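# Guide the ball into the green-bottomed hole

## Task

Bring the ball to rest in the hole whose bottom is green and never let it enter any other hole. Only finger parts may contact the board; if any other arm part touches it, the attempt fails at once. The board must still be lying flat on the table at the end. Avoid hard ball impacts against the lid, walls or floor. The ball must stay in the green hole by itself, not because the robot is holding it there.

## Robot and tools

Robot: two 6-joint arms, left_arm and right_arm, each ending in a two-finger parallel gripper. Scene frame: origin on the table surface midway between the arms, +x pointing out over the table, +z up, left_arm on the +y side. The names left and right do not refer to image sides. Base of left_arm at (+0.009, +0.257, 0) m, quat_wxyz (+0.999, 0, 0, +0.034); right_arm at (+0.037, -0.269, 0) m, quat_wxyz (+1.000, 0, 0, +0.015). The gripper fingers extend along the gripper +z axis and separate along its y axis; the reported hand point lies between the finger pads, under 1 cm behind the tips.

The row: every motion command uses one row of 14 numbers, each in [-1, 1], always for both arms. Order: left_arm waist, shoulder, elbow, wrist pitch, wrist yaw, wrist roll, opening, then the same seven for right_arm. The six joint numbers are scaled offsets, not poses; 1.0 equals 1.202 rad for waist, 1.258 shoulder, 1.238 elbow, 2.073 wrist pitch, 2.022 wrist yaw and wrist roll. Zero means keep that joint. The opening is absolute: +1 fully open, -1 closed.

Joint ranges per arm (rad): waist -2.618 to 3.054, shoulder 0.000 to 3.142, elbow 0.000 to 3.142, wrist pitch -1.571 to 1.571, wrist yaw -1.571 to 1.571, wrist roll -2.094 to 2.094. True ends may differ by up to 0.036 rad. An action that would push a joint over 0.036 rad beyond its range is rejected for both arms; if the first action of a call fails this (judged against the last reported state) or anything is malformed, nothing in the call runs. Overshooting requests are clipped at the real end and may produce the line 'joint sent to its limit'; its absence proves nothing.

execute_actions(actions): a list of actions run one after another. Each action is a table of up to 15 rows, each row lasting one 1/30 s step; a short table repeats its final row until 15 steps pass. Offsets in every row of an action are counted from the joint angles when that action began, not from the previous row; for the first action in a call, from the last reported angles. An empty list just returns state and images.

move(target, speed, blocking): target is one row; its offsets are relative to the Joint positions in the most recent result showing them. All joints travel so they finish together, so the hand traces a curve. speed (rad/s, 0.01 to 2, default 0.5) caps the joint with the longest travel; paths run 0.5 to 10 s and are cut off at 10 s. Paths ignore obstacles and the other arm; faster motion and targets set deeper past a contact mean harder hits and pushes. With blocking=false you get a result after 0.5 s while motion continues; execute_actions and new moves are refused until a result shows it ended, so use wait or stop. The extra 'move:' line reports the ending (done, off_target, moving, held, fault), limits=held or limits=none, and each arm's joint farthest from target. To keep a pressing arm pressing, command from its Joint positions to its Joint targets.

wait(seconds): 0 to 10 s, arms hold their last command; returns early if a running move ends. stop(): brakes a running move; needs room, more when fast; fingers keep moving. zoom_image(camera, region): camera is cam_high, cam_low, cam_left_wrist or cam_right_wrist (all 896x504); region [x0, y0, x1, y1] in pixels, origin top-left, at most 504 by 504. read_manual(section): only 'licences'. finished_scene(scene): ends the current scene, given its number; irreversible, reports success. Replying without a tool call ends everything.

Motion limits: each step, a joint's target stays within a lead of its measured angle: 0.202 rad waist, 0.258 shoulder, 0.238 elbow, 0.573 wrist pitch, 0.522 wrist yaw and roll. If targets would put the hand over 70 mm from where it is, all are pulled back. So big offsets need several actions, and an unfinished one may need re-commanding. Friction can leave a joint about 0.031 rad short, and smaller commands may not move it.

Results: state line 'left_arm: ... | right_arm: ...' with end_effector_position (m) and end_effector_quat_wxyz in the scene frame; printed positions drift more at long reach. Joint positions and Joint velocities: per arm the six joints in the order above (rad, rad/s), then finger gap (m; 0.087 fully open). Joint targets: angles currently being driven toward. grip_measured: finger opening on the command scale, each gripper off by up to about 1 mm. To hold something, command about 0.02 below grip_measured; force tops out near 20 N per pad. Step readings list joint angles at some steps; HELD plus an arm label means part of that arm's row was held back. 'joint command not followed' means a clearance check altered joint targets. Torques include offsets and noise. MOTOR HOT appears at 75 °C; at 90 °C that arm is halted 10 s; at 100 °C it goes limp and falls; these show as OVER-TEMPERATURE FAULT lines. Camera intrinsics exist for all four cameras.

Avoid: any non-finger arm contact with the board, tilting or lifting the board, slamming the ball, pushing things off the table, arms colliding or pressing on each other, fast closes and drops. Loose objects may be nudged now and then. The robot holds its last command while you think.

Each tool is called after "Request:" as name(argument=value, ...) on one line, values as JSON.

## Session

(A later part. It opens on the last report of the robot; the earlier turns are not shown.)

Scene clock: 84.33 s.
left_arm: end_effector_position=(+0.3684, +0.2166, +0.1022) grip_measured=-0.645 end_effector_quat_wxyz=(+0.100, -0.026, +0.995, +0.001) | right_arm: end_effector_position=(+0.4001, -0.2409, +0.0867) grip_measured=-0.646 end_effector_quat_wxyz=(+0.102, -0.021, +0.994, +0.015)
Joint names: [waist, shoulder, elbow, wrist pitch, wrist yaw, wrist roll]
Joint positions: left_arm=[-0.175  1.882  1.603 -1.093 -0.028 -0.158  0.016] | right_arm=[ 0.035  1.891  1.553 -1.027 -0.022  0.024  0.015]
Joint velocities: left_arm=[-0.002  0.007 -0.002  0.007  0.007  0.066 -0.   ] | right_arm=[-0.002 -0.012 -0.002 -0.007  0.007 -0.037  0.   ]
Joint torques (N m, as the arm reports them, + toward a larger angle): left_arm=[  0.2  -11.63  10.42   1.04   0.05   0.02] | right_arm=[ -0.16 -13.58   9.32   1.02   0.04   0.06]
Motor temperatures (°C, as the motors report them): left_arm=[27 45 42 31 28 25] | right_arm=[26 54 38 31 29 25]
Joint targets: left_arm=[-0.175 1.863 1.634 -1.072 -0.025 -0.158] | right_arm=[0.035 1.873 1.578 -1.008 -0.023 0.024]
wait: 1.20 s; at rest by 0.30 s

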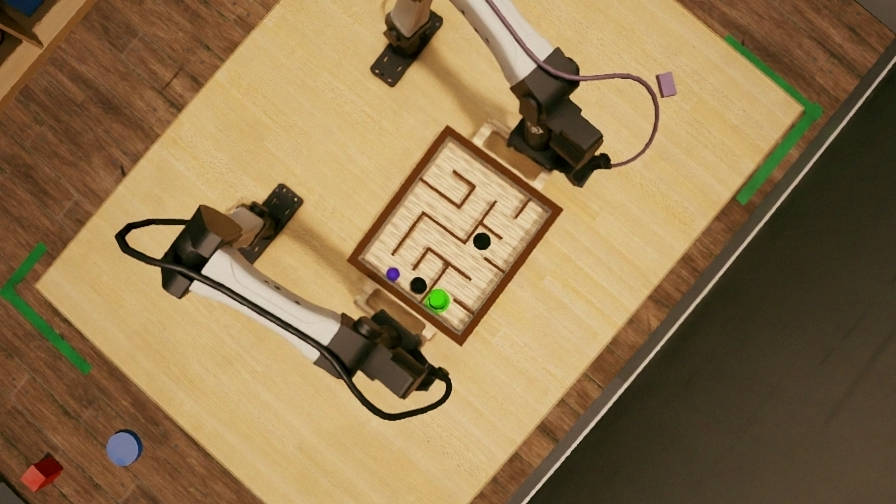

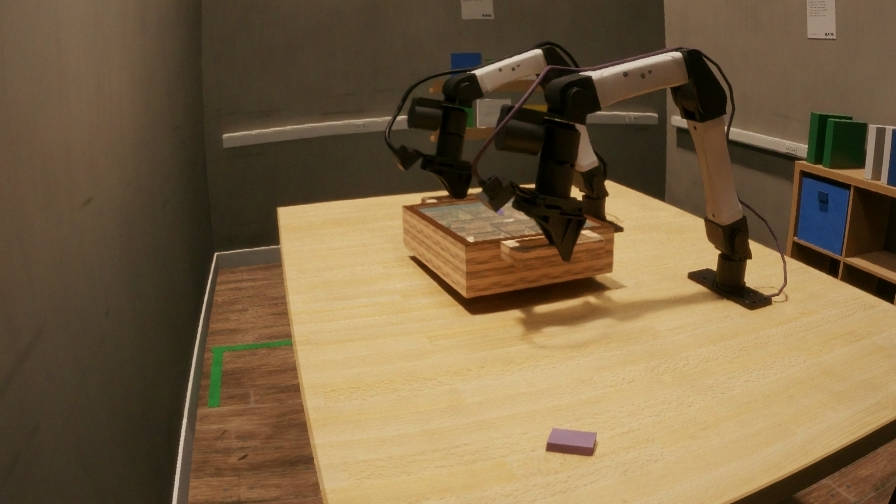

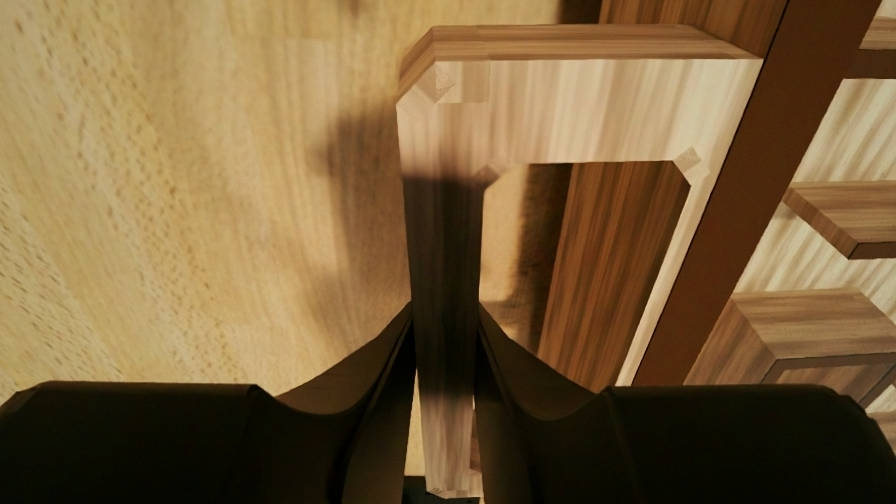

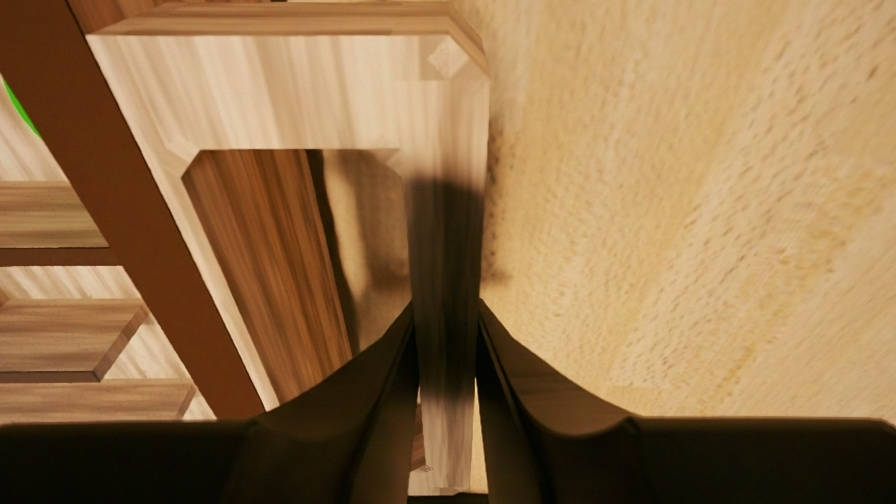

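Request:
execute_actions(actions=[[[0,-0.015,0.025,0.005,0.002,0,-0.8,0,-0.015,0.036,-0.004,0.002,0,-0.8],[0,-0.015,0.025,0.005,0.005,0,-0.8,0,-0.015,0.043,-0.009,0.005,0,-0.8],[0,-0.015,0.025,0.005,0.008,0,-0.8,0,-0.015,0.05,-0.013,0.008,0,-0.8],[0,-0.015,0.025,0.005,0.01,0,-0.8,0,-0.015,0.057,-0.018,0.01,0,-0.8],[0,-0.015,0.025,0.005,0.013,0,-0.8,0,-0.015,0.064,-0.022,0.013,0,-0.8],[0,-0.015,0.025,0.005,0.015,0,-0.8,0,-0.015,0.071,-0.027,0.015,0,-0.8],[0,-0.015,0.025,0.005,0.018,0,-0.8,0,-0.015,0.078,-0.031,0.018,0,-0.8],[0,-0.015,0.025,0.005,0.02,0,-0.8,0,-0.015,0.085,-0.036,0.02,0,-0.8],[0,-0.015,0.025,0.005,0.023,0,-0.8,0,-0.015,0.092,-0.04,0.023,0,-0.8],[0,-0.015,0.025,0.005,0.026,0,-0.8,0,-0.015,0.099,-0.045,0.026,0,-0.8],[0,-0.015,0.025,0.005,0.028,0,-0.8,0,-0.015,0.106,-0.049,0.028,0,-0.8]]])

Request:
wait(seconds=2.5)

Request:
zoom_image(camera="cam_high", region=[330, 180, 530, 360])

Scene clock: 102.00 s.
left_arm: end_effector_position=(+0.3694, +0.2085, +0.1025) grip_measured=-0.647 end_effector_quat_wxyz=(+0.101, -0.026, +0.994, -0.022) | right_arm: end_effector_position=(+0.4016, -0.2492, +0.1097) grip_measured=-0.646 end_effector_quat_wxyz=(+0.103, -0.023, +0.994, -0.008)
Joint names: [waist, shoulder, elbow, wrist pitch, wrist yaw, wrist roll]
Joint positions: left_arm=[-0.175  1.882  1.603 -1.086  0.016 -0.162  0.015] | right_arm=[ 0.035  1.891  1.645 -1.119  0.024  0.017  0.016]
Joint velocities: left_arm=[-0.002  0.017 -0.012  0.007  0.037 -0.037  0.002] | right_arm=[ 0.002  0.002  0.007 -0.154  0.066  0.037  0.   ]
Joint torques (N m, as the arm reports them, + toward a larger angle): left_arm=[  0.2  -11.65  10.55   0.9    0.22   0.07] | right_arm=[ -0.18 -13.73  10.64   0.89   0.08   0.16]
Motor temperatures (°C, as the motors report them): left_arm=[27 46 43 31 28 25] | right_arm=[26 55 39 31 29 25]
Joint targets: left_arm=[-0.175 1.863 1.634 -1.083 0.028 -0.158] | right_arm=[0.035 1.873 1.685 -1.128 0.035 0.024]
Step readings (joint positions):
0: left_arm=[-0.175 1.882 1.603 -1.093 -0.028 -0.158] | right_arm=[0.035 1.891 1.553 -1.027 -0.022 0.024]
1: left_arm=[-0.175 1.882 1.603 -1.093 -0.028 -0.158] | right_arm=[0.035 1.891 1.553 -1.027 -0.021 0.024]
2: left_arm=[-0.175 1.882 1.603 -1.093 -0.028 -0.158] | right_arm=[0.035 1.891 1.556 -1.029 -0.021 0.024]
4: left_arm=[-0.175 1.882 1.603 -1.093 -0.025 -0.158] | right_arm=[0.035 1.891 1.567 -1.040 -0.017 0.024]
8: left_arm=[-0.175 1.882 1.603 -1.090 -0.009 -0.158] | right_arm=[0.035 1.891 1.602 -1.072 -0.001 0.020]
15: Joint positions above

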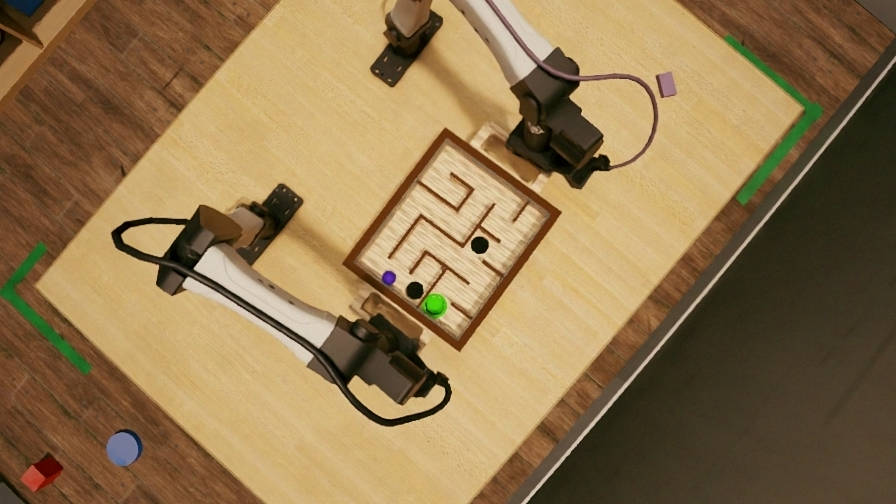

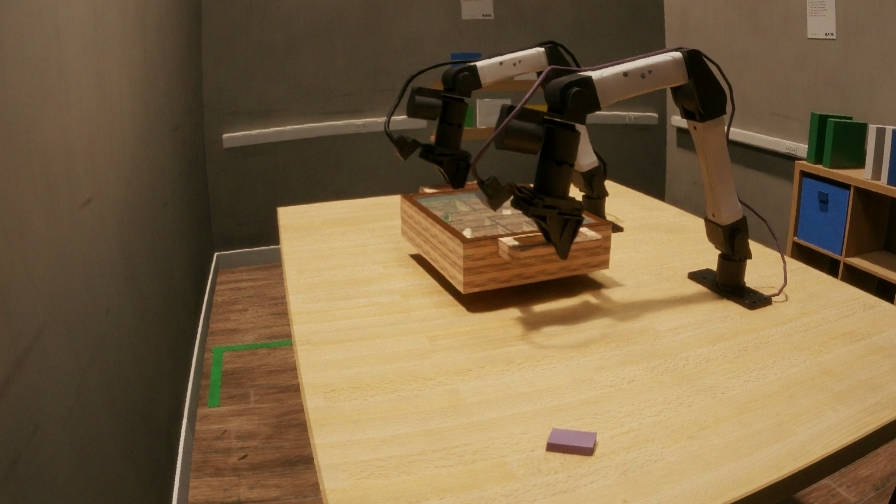

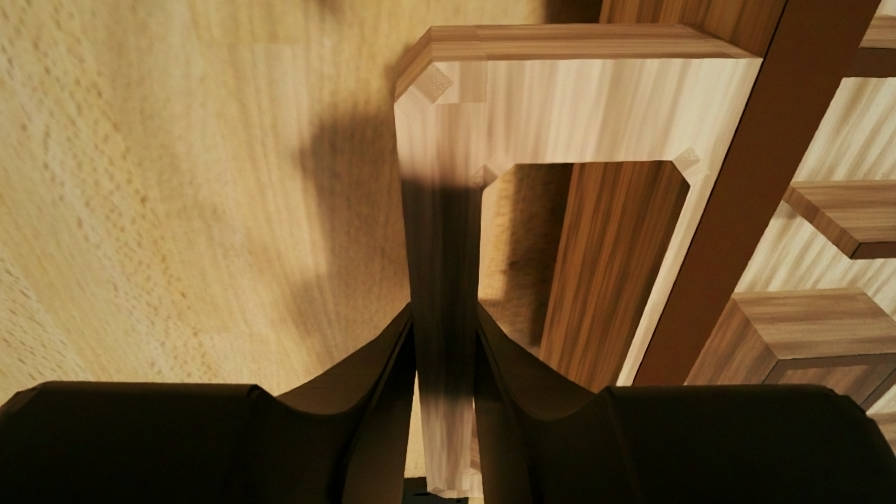

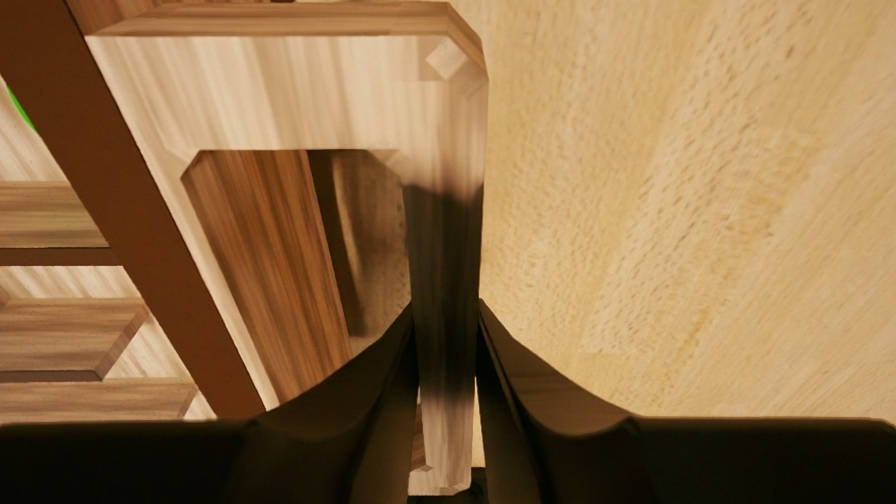

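Scene clock: 104.50 s.
left_arm: end_effector_position=(+0.3694, +0.2084, +0.1025) grip_measured=-0.647 end_effector_quat_wxyz=(+0.101, -0.026, +0.994, -0.022) | right_arm: end_effector_position=(+0.4003, -0.2494, +0.1098) grip_measured=-0.646 end_effector_quat_wxyz=(+0.100, -0.023, +0.995, -0.008)
Joint names: [waist, shoulder, elbow, wrist pitch, wrist yaw, wrist roll]
Joint positions: left_arm=[-0.175  1.882  1.603 -1.086  0.016 -0.162  0.015] | right_arm=[ 0.035  1.891  1.645 -1.125  0.025  0.017  0.016]
Joint velocities: left_arm=[ 0.007  0.002 -0.017 -0.007  0.022  0.066  0.001] | right_arm=[-0.007 -0.012 -0.002 -0.007  0.022  0.037  0.001]
Joint torques (N m, as the arm reports them, + toward a larger angle): left_arm=[  0.19 -11.66  10.43   0.86   0.18   0.05] | right_arm=[ -0.22 -13.67  10.31   0.75   0.11   0.17]
Motor temperatures (°C, as the motors report them): left_arm=[27 46 43 31 28 25] | right_arm=[26 56 39 31 29 25]
Joint targets: left_arm=[-0.175 1.863 1.634 -1.083 0.028 -0.158] | right_arm=[0.035 1.873 1.685 -1.128 0.035 0.024]
wait: 2.50 s; at rest by 0.23 s

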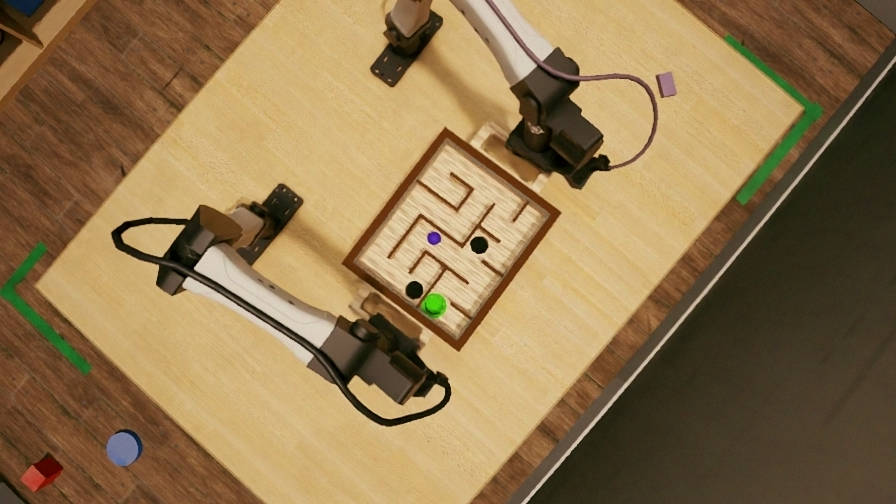

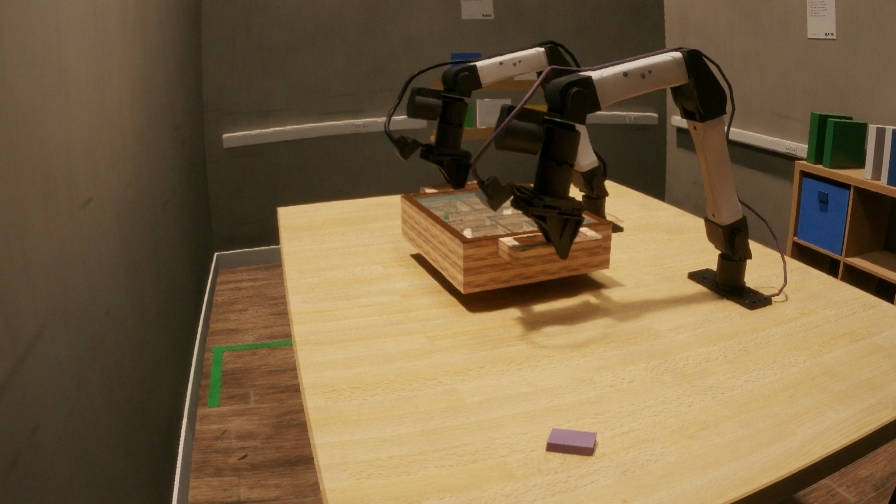

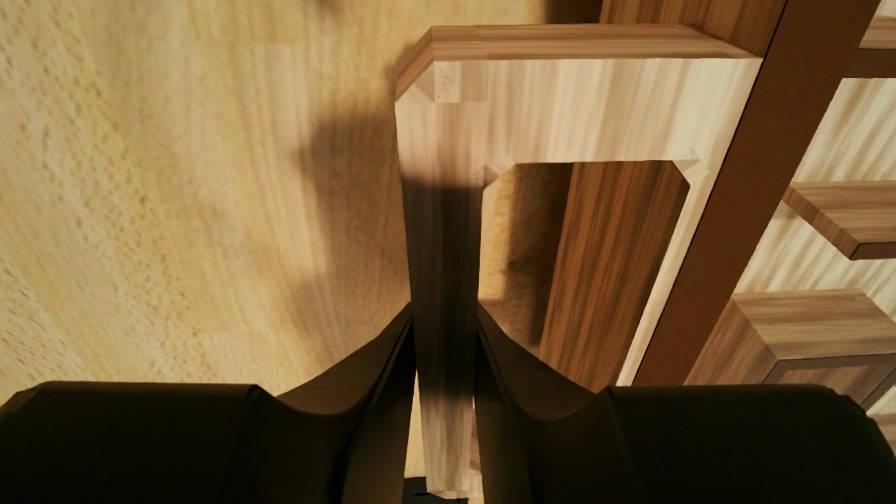

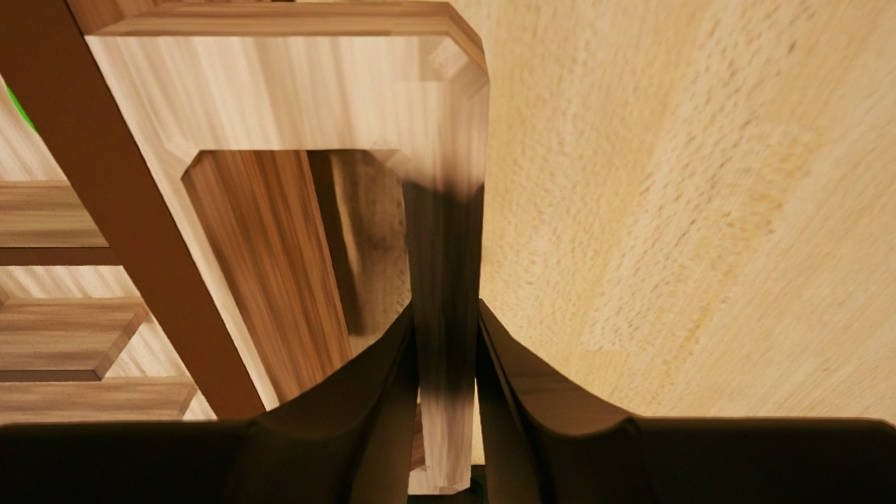

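Region (330, 180, 530, 360) of cam_high's 896x504 image, scaled by 2.520, with more detail than that image has; it fills the top 454 rows of this view, and the rest is white.

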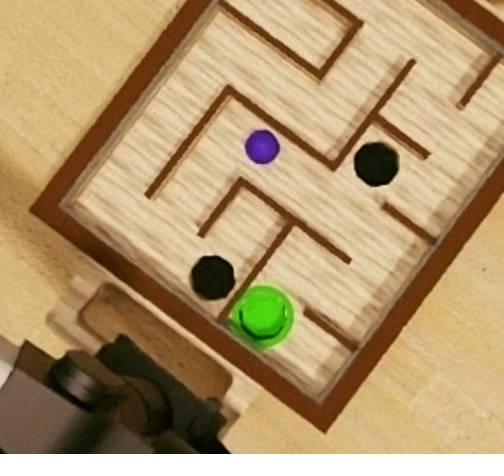

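Drifting +x; switch now to +x, −y tilt.

Request:
execute_actions(actions=[[[0,-0.015,0.025,-0.01,-0.007,0,-0.8,0,-0.015,-0.02,0.01,-0.007,0,-0.8],[0,-0.015,0.025,-0.015,-0.012,0,-0.8,0,-0.015,-0.04,0.02,-0.012,0,-0.8],[0,-0.015,0.025,-0.018,-0.02,0,-0.8,0,-0.015,-0.065,0.033,-0.02,0,-0.8]]])

Request:
wait(seconds=3)

Scene clock: 110.53 s.
left_arm: end_effector_position=(+0.3604, +0.2155, +0.1020) grip_measured=-0.645 end_effector_quat_wxyz=(+0.084, -0.027, +0.996, -0.002) | right_arm: end_effector_position=(+0.3923, -0.2423, +0.0898) grip_measured=-0.646 end_effector_quat_wxyz=(+0.086, -0.022, +0.996, +0.012)
Joint names: [waist, shoulder, elbow, wrist pitch, wrist yaw, wrist roll]
Joint positions: left_arm=[-0.175  1.882  1.603 -1.124 -0.018 -0.16   0.016] | right_arm=[ 0.035  1.891  1.566 -1.072 -0.017  0.022  0.016]
Joint velocities: left_arm=[ 0.007  0.007  0.017 -0.037 -0.022  0.066  0.   ] | right_arm=[ 0.007  0.007 -0.007  0.066  0.037  0.022 -0.   ]
Joint torques (N m, as the arm reports them, + toward a larger angle): left_arm=[  0.   -11.54  10.35   0.8   -0.02   0.  ] | right_arm=[ -0.45 -13.37   7.36   0.84   0.03  -0.03]
Motor temperatures (°C, as the motors report them): left_arm=[27 46 43 31 28 25] | right_arm=[26 56 39 31 29 25]
Joint targets: left_arm=[-0.175 1.863 1.634 -1.123 -0.024 -0.162] | right_arm=[0.035 1.873 1.565 -1.056 -0.016 0.017]
Step readings (joint positions):
0: left_arm=[-0.175 1.882 1.603 -1.086 0.016 -0.162] | right_arm=[0.035 1.891 1.645 -1.125 0.025 0.017]
1: left_arm=[-0.175 1.882 1.603 -1.086 0.016 -0.162] | right_arm=[0.035 1.891 1.642 -1.123 0.024 0.017]
2: left_arm=[-0.175 1.882 1.603 -1.088 0.013 -0.162] | right_arm=[0.035 1.891 1.635 -1.116 0.022 0.017]
4: left_arm=[-0.175 1.882 1.603 -1.095 0.000 -0.162] | right_arm=[0.035 1.891 1.603 -1.091 0.008 0.017]
8: left_arm=[-0.175 1.882 1.603 -1.121 -0.017 -0.160] | right_arm=[0.035 1.891 1.567 -1.076 -0.016 0.023]
15: Joint positions above

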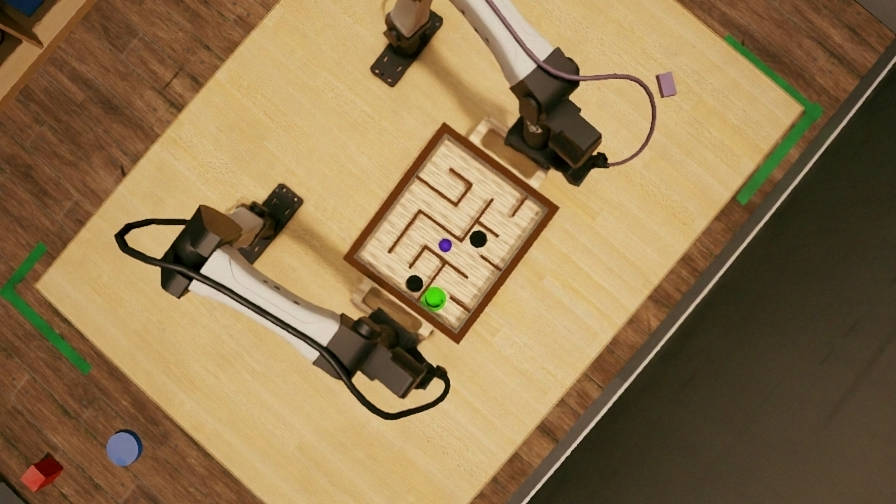

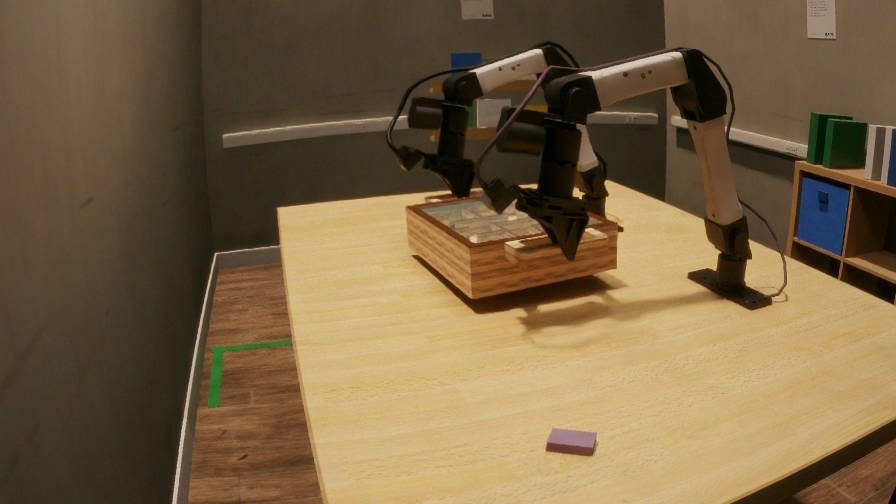

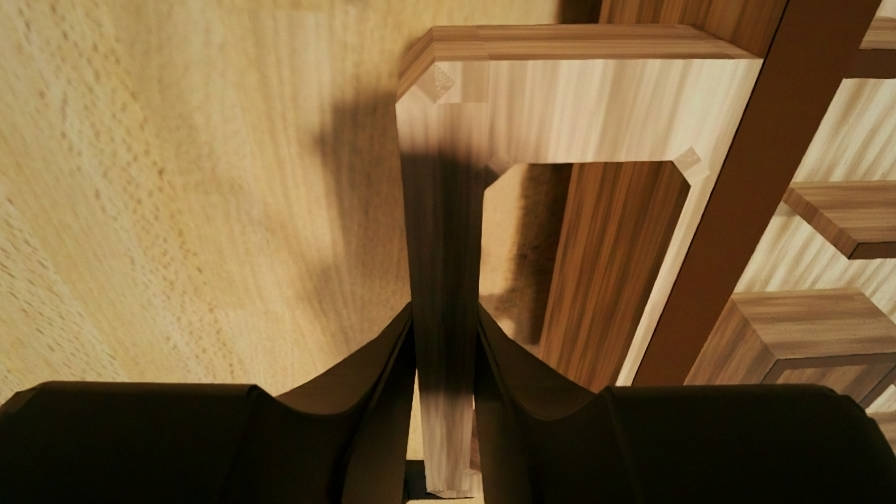

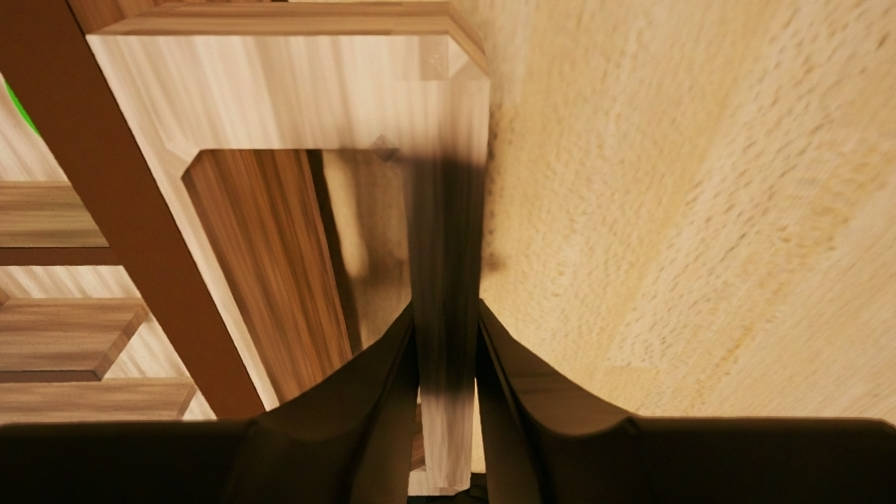

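Scene clock: 113.53 s.
left_arm: end_effector_position=(+0.3604, +0.2155, +0.1020) grip_measured=-0.645 end_effector_quat_wxyz=(+0.084, -0.027, +0.996, -0.002) | right_arm: end_effector_position=(+0.3923, -0.2423, +0.0898) grip_measured=-0.646 end_effector_quat_wxyz=(+0.086, -0.022, +0.996, +0.012)
Joint names: [waist, shoulder, elbow, wrist pitch, wrist yaw, wrist roll]
Joint positions: left_arm=[-0.175  1.882  1.603 -1.124 -0.018 -0.16   0.016] | right_arm=[ 0.035  1.891  1.566 -1.072 -0.017  0.021  0.016]
Joint velocities: left_arm=[ 0.002 -0.007 -0.022 -0.095 -0.051  0.066 -0.001] | right_arm=[-0.007 -0.002  0.007  0.051  0.022 -0.066  0.001]
Joint torques (N m, as the arm reports them, + toward a larger angle): left_arm=[  0.19 -11.58  10.35   0.76  -0.04   0.  ] | right_arm=[ -0.27 -13.56   7.24   0.91   0.02  -0.07]
Motor temperatures (°C, as the motors report them): left_arm=[27 47 43 31 28 25] | right_arm=[26 56 39 31 29 25]
Joint targets: left_arm=[-0.175 1.863 1.634 -1.123 -0.024 -0.162] | right_arm=[0.035 1.873 1.565 -1.056 -0.016 0.016]
wait: 3.00 s; at rest by 0.17 s

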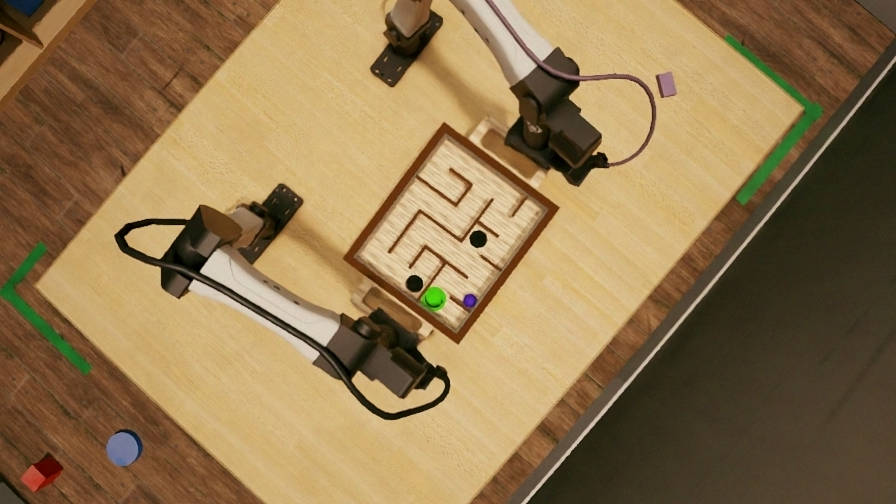

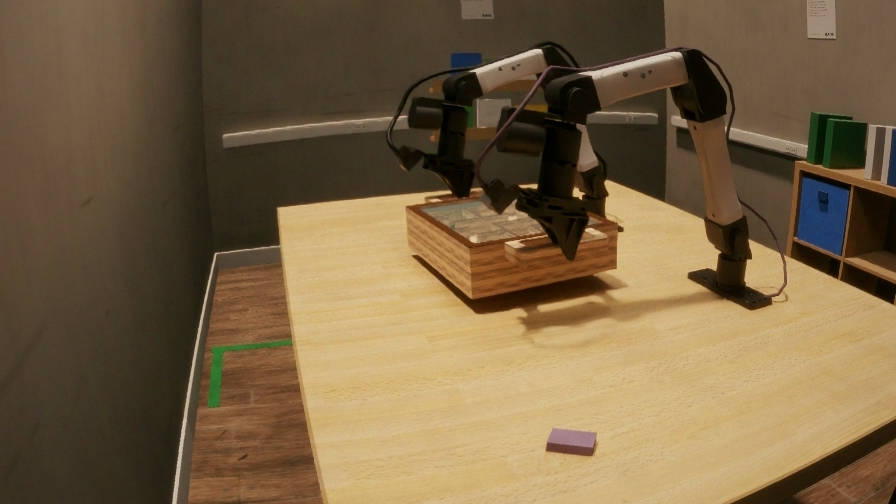

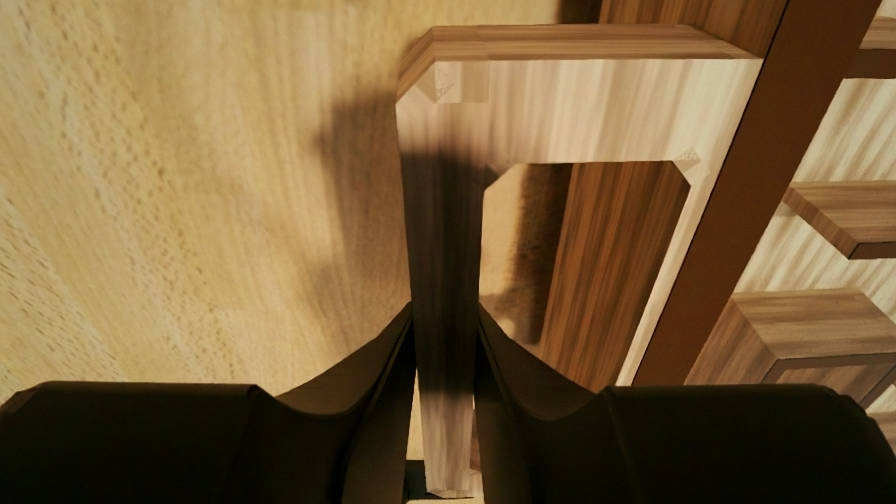

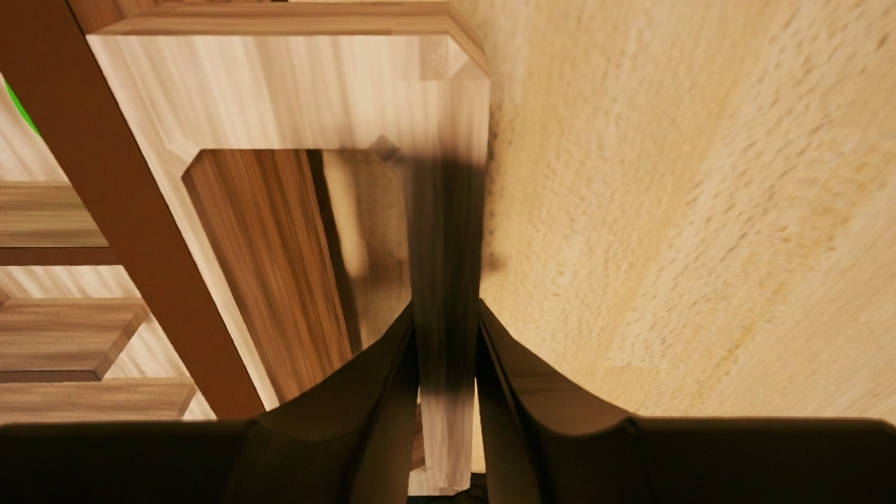

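Request:
execute_actions(actions=[])

Scene clock: 124.50 s.
left_arm: end_effector_position=(+0.3604, +0.2155, +0.1020) grip_measured=-0.645 end_effector_quat_wxyz=(+0.084, -0.027, +0.996, -0.002) | right_arm: end_effector_position=(+0.3923, -0.2423, +0.0898) grip_measured=-0.646 end_effector_quat_wxyz=(+0.086, -0.022, +0.996, +0.012)
Joint names: [waist, shoulder, elbow, wrist pitch, wrist yaw, wrist roll]
Joint positions: left_arm=[-0.175  1.882  1.603 -1.124 -0.018 -0.16   0.016] | right_arm=[ 0.035  1.891  1.566 -1.072 -0.017  0.021  0.016]
Joint velocities: left_arm=[-0.007 -0.007  0.007  0.007 -0.022 -0.051 -0.001] | right_arm=[-0.017  0.007 -0.002 -0.022  0.022  0.051 -0.   ]
Joint torques (N m, as the arm reports them, + toward a larger angle): left_arm=[  0.18 -11.58  10.35   0.76  -0.04   0.  ] | right_arm=[ -0.11 -13.37   7.39   0.86   0.03  -0.02]
Motor temperatures (°C, as the motors report them): left_arm=[27 47 44 31 28 25] | right_arm=[26 57 39 31 29 25]
Joint targets: left_arm=[-0.175 1.863 1.634 -1.123 -0.024 -0.162] | right_arm=[0.035 1.873 1.565 -1.056 -0.016 0.016]

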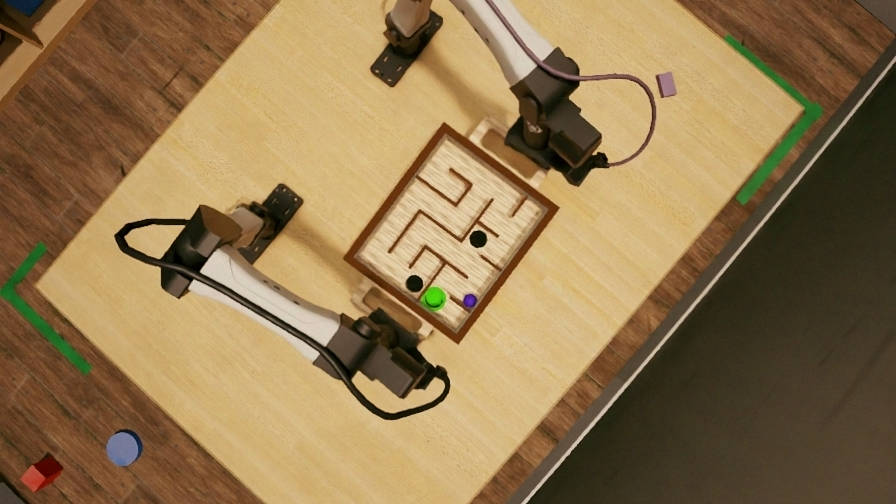

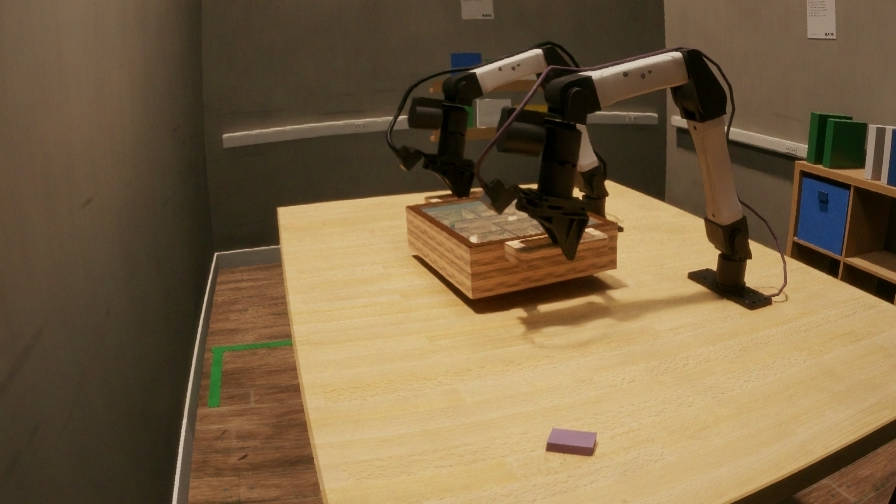

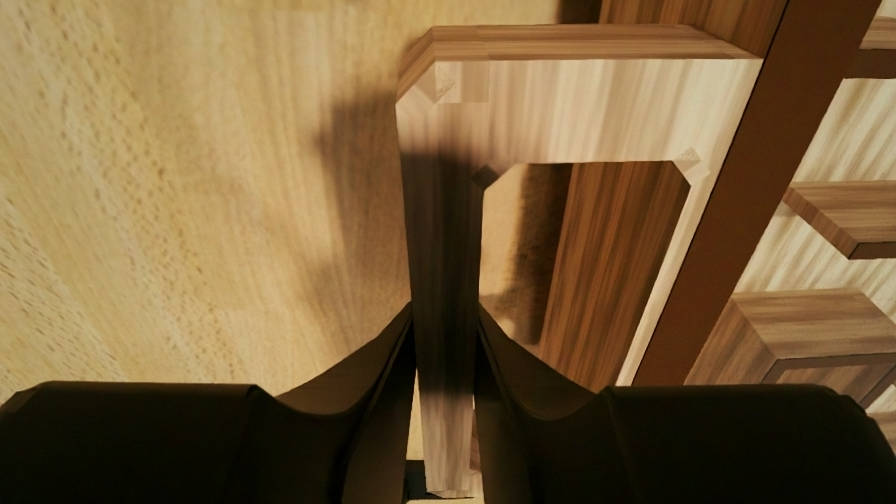

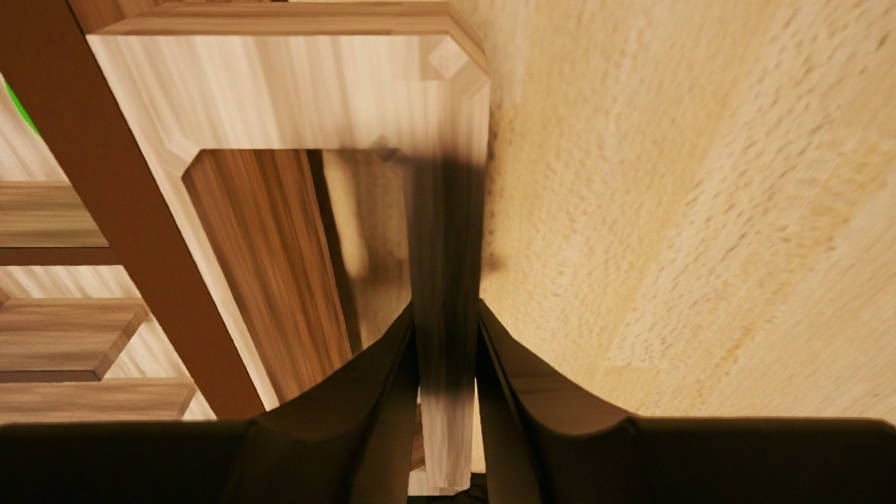

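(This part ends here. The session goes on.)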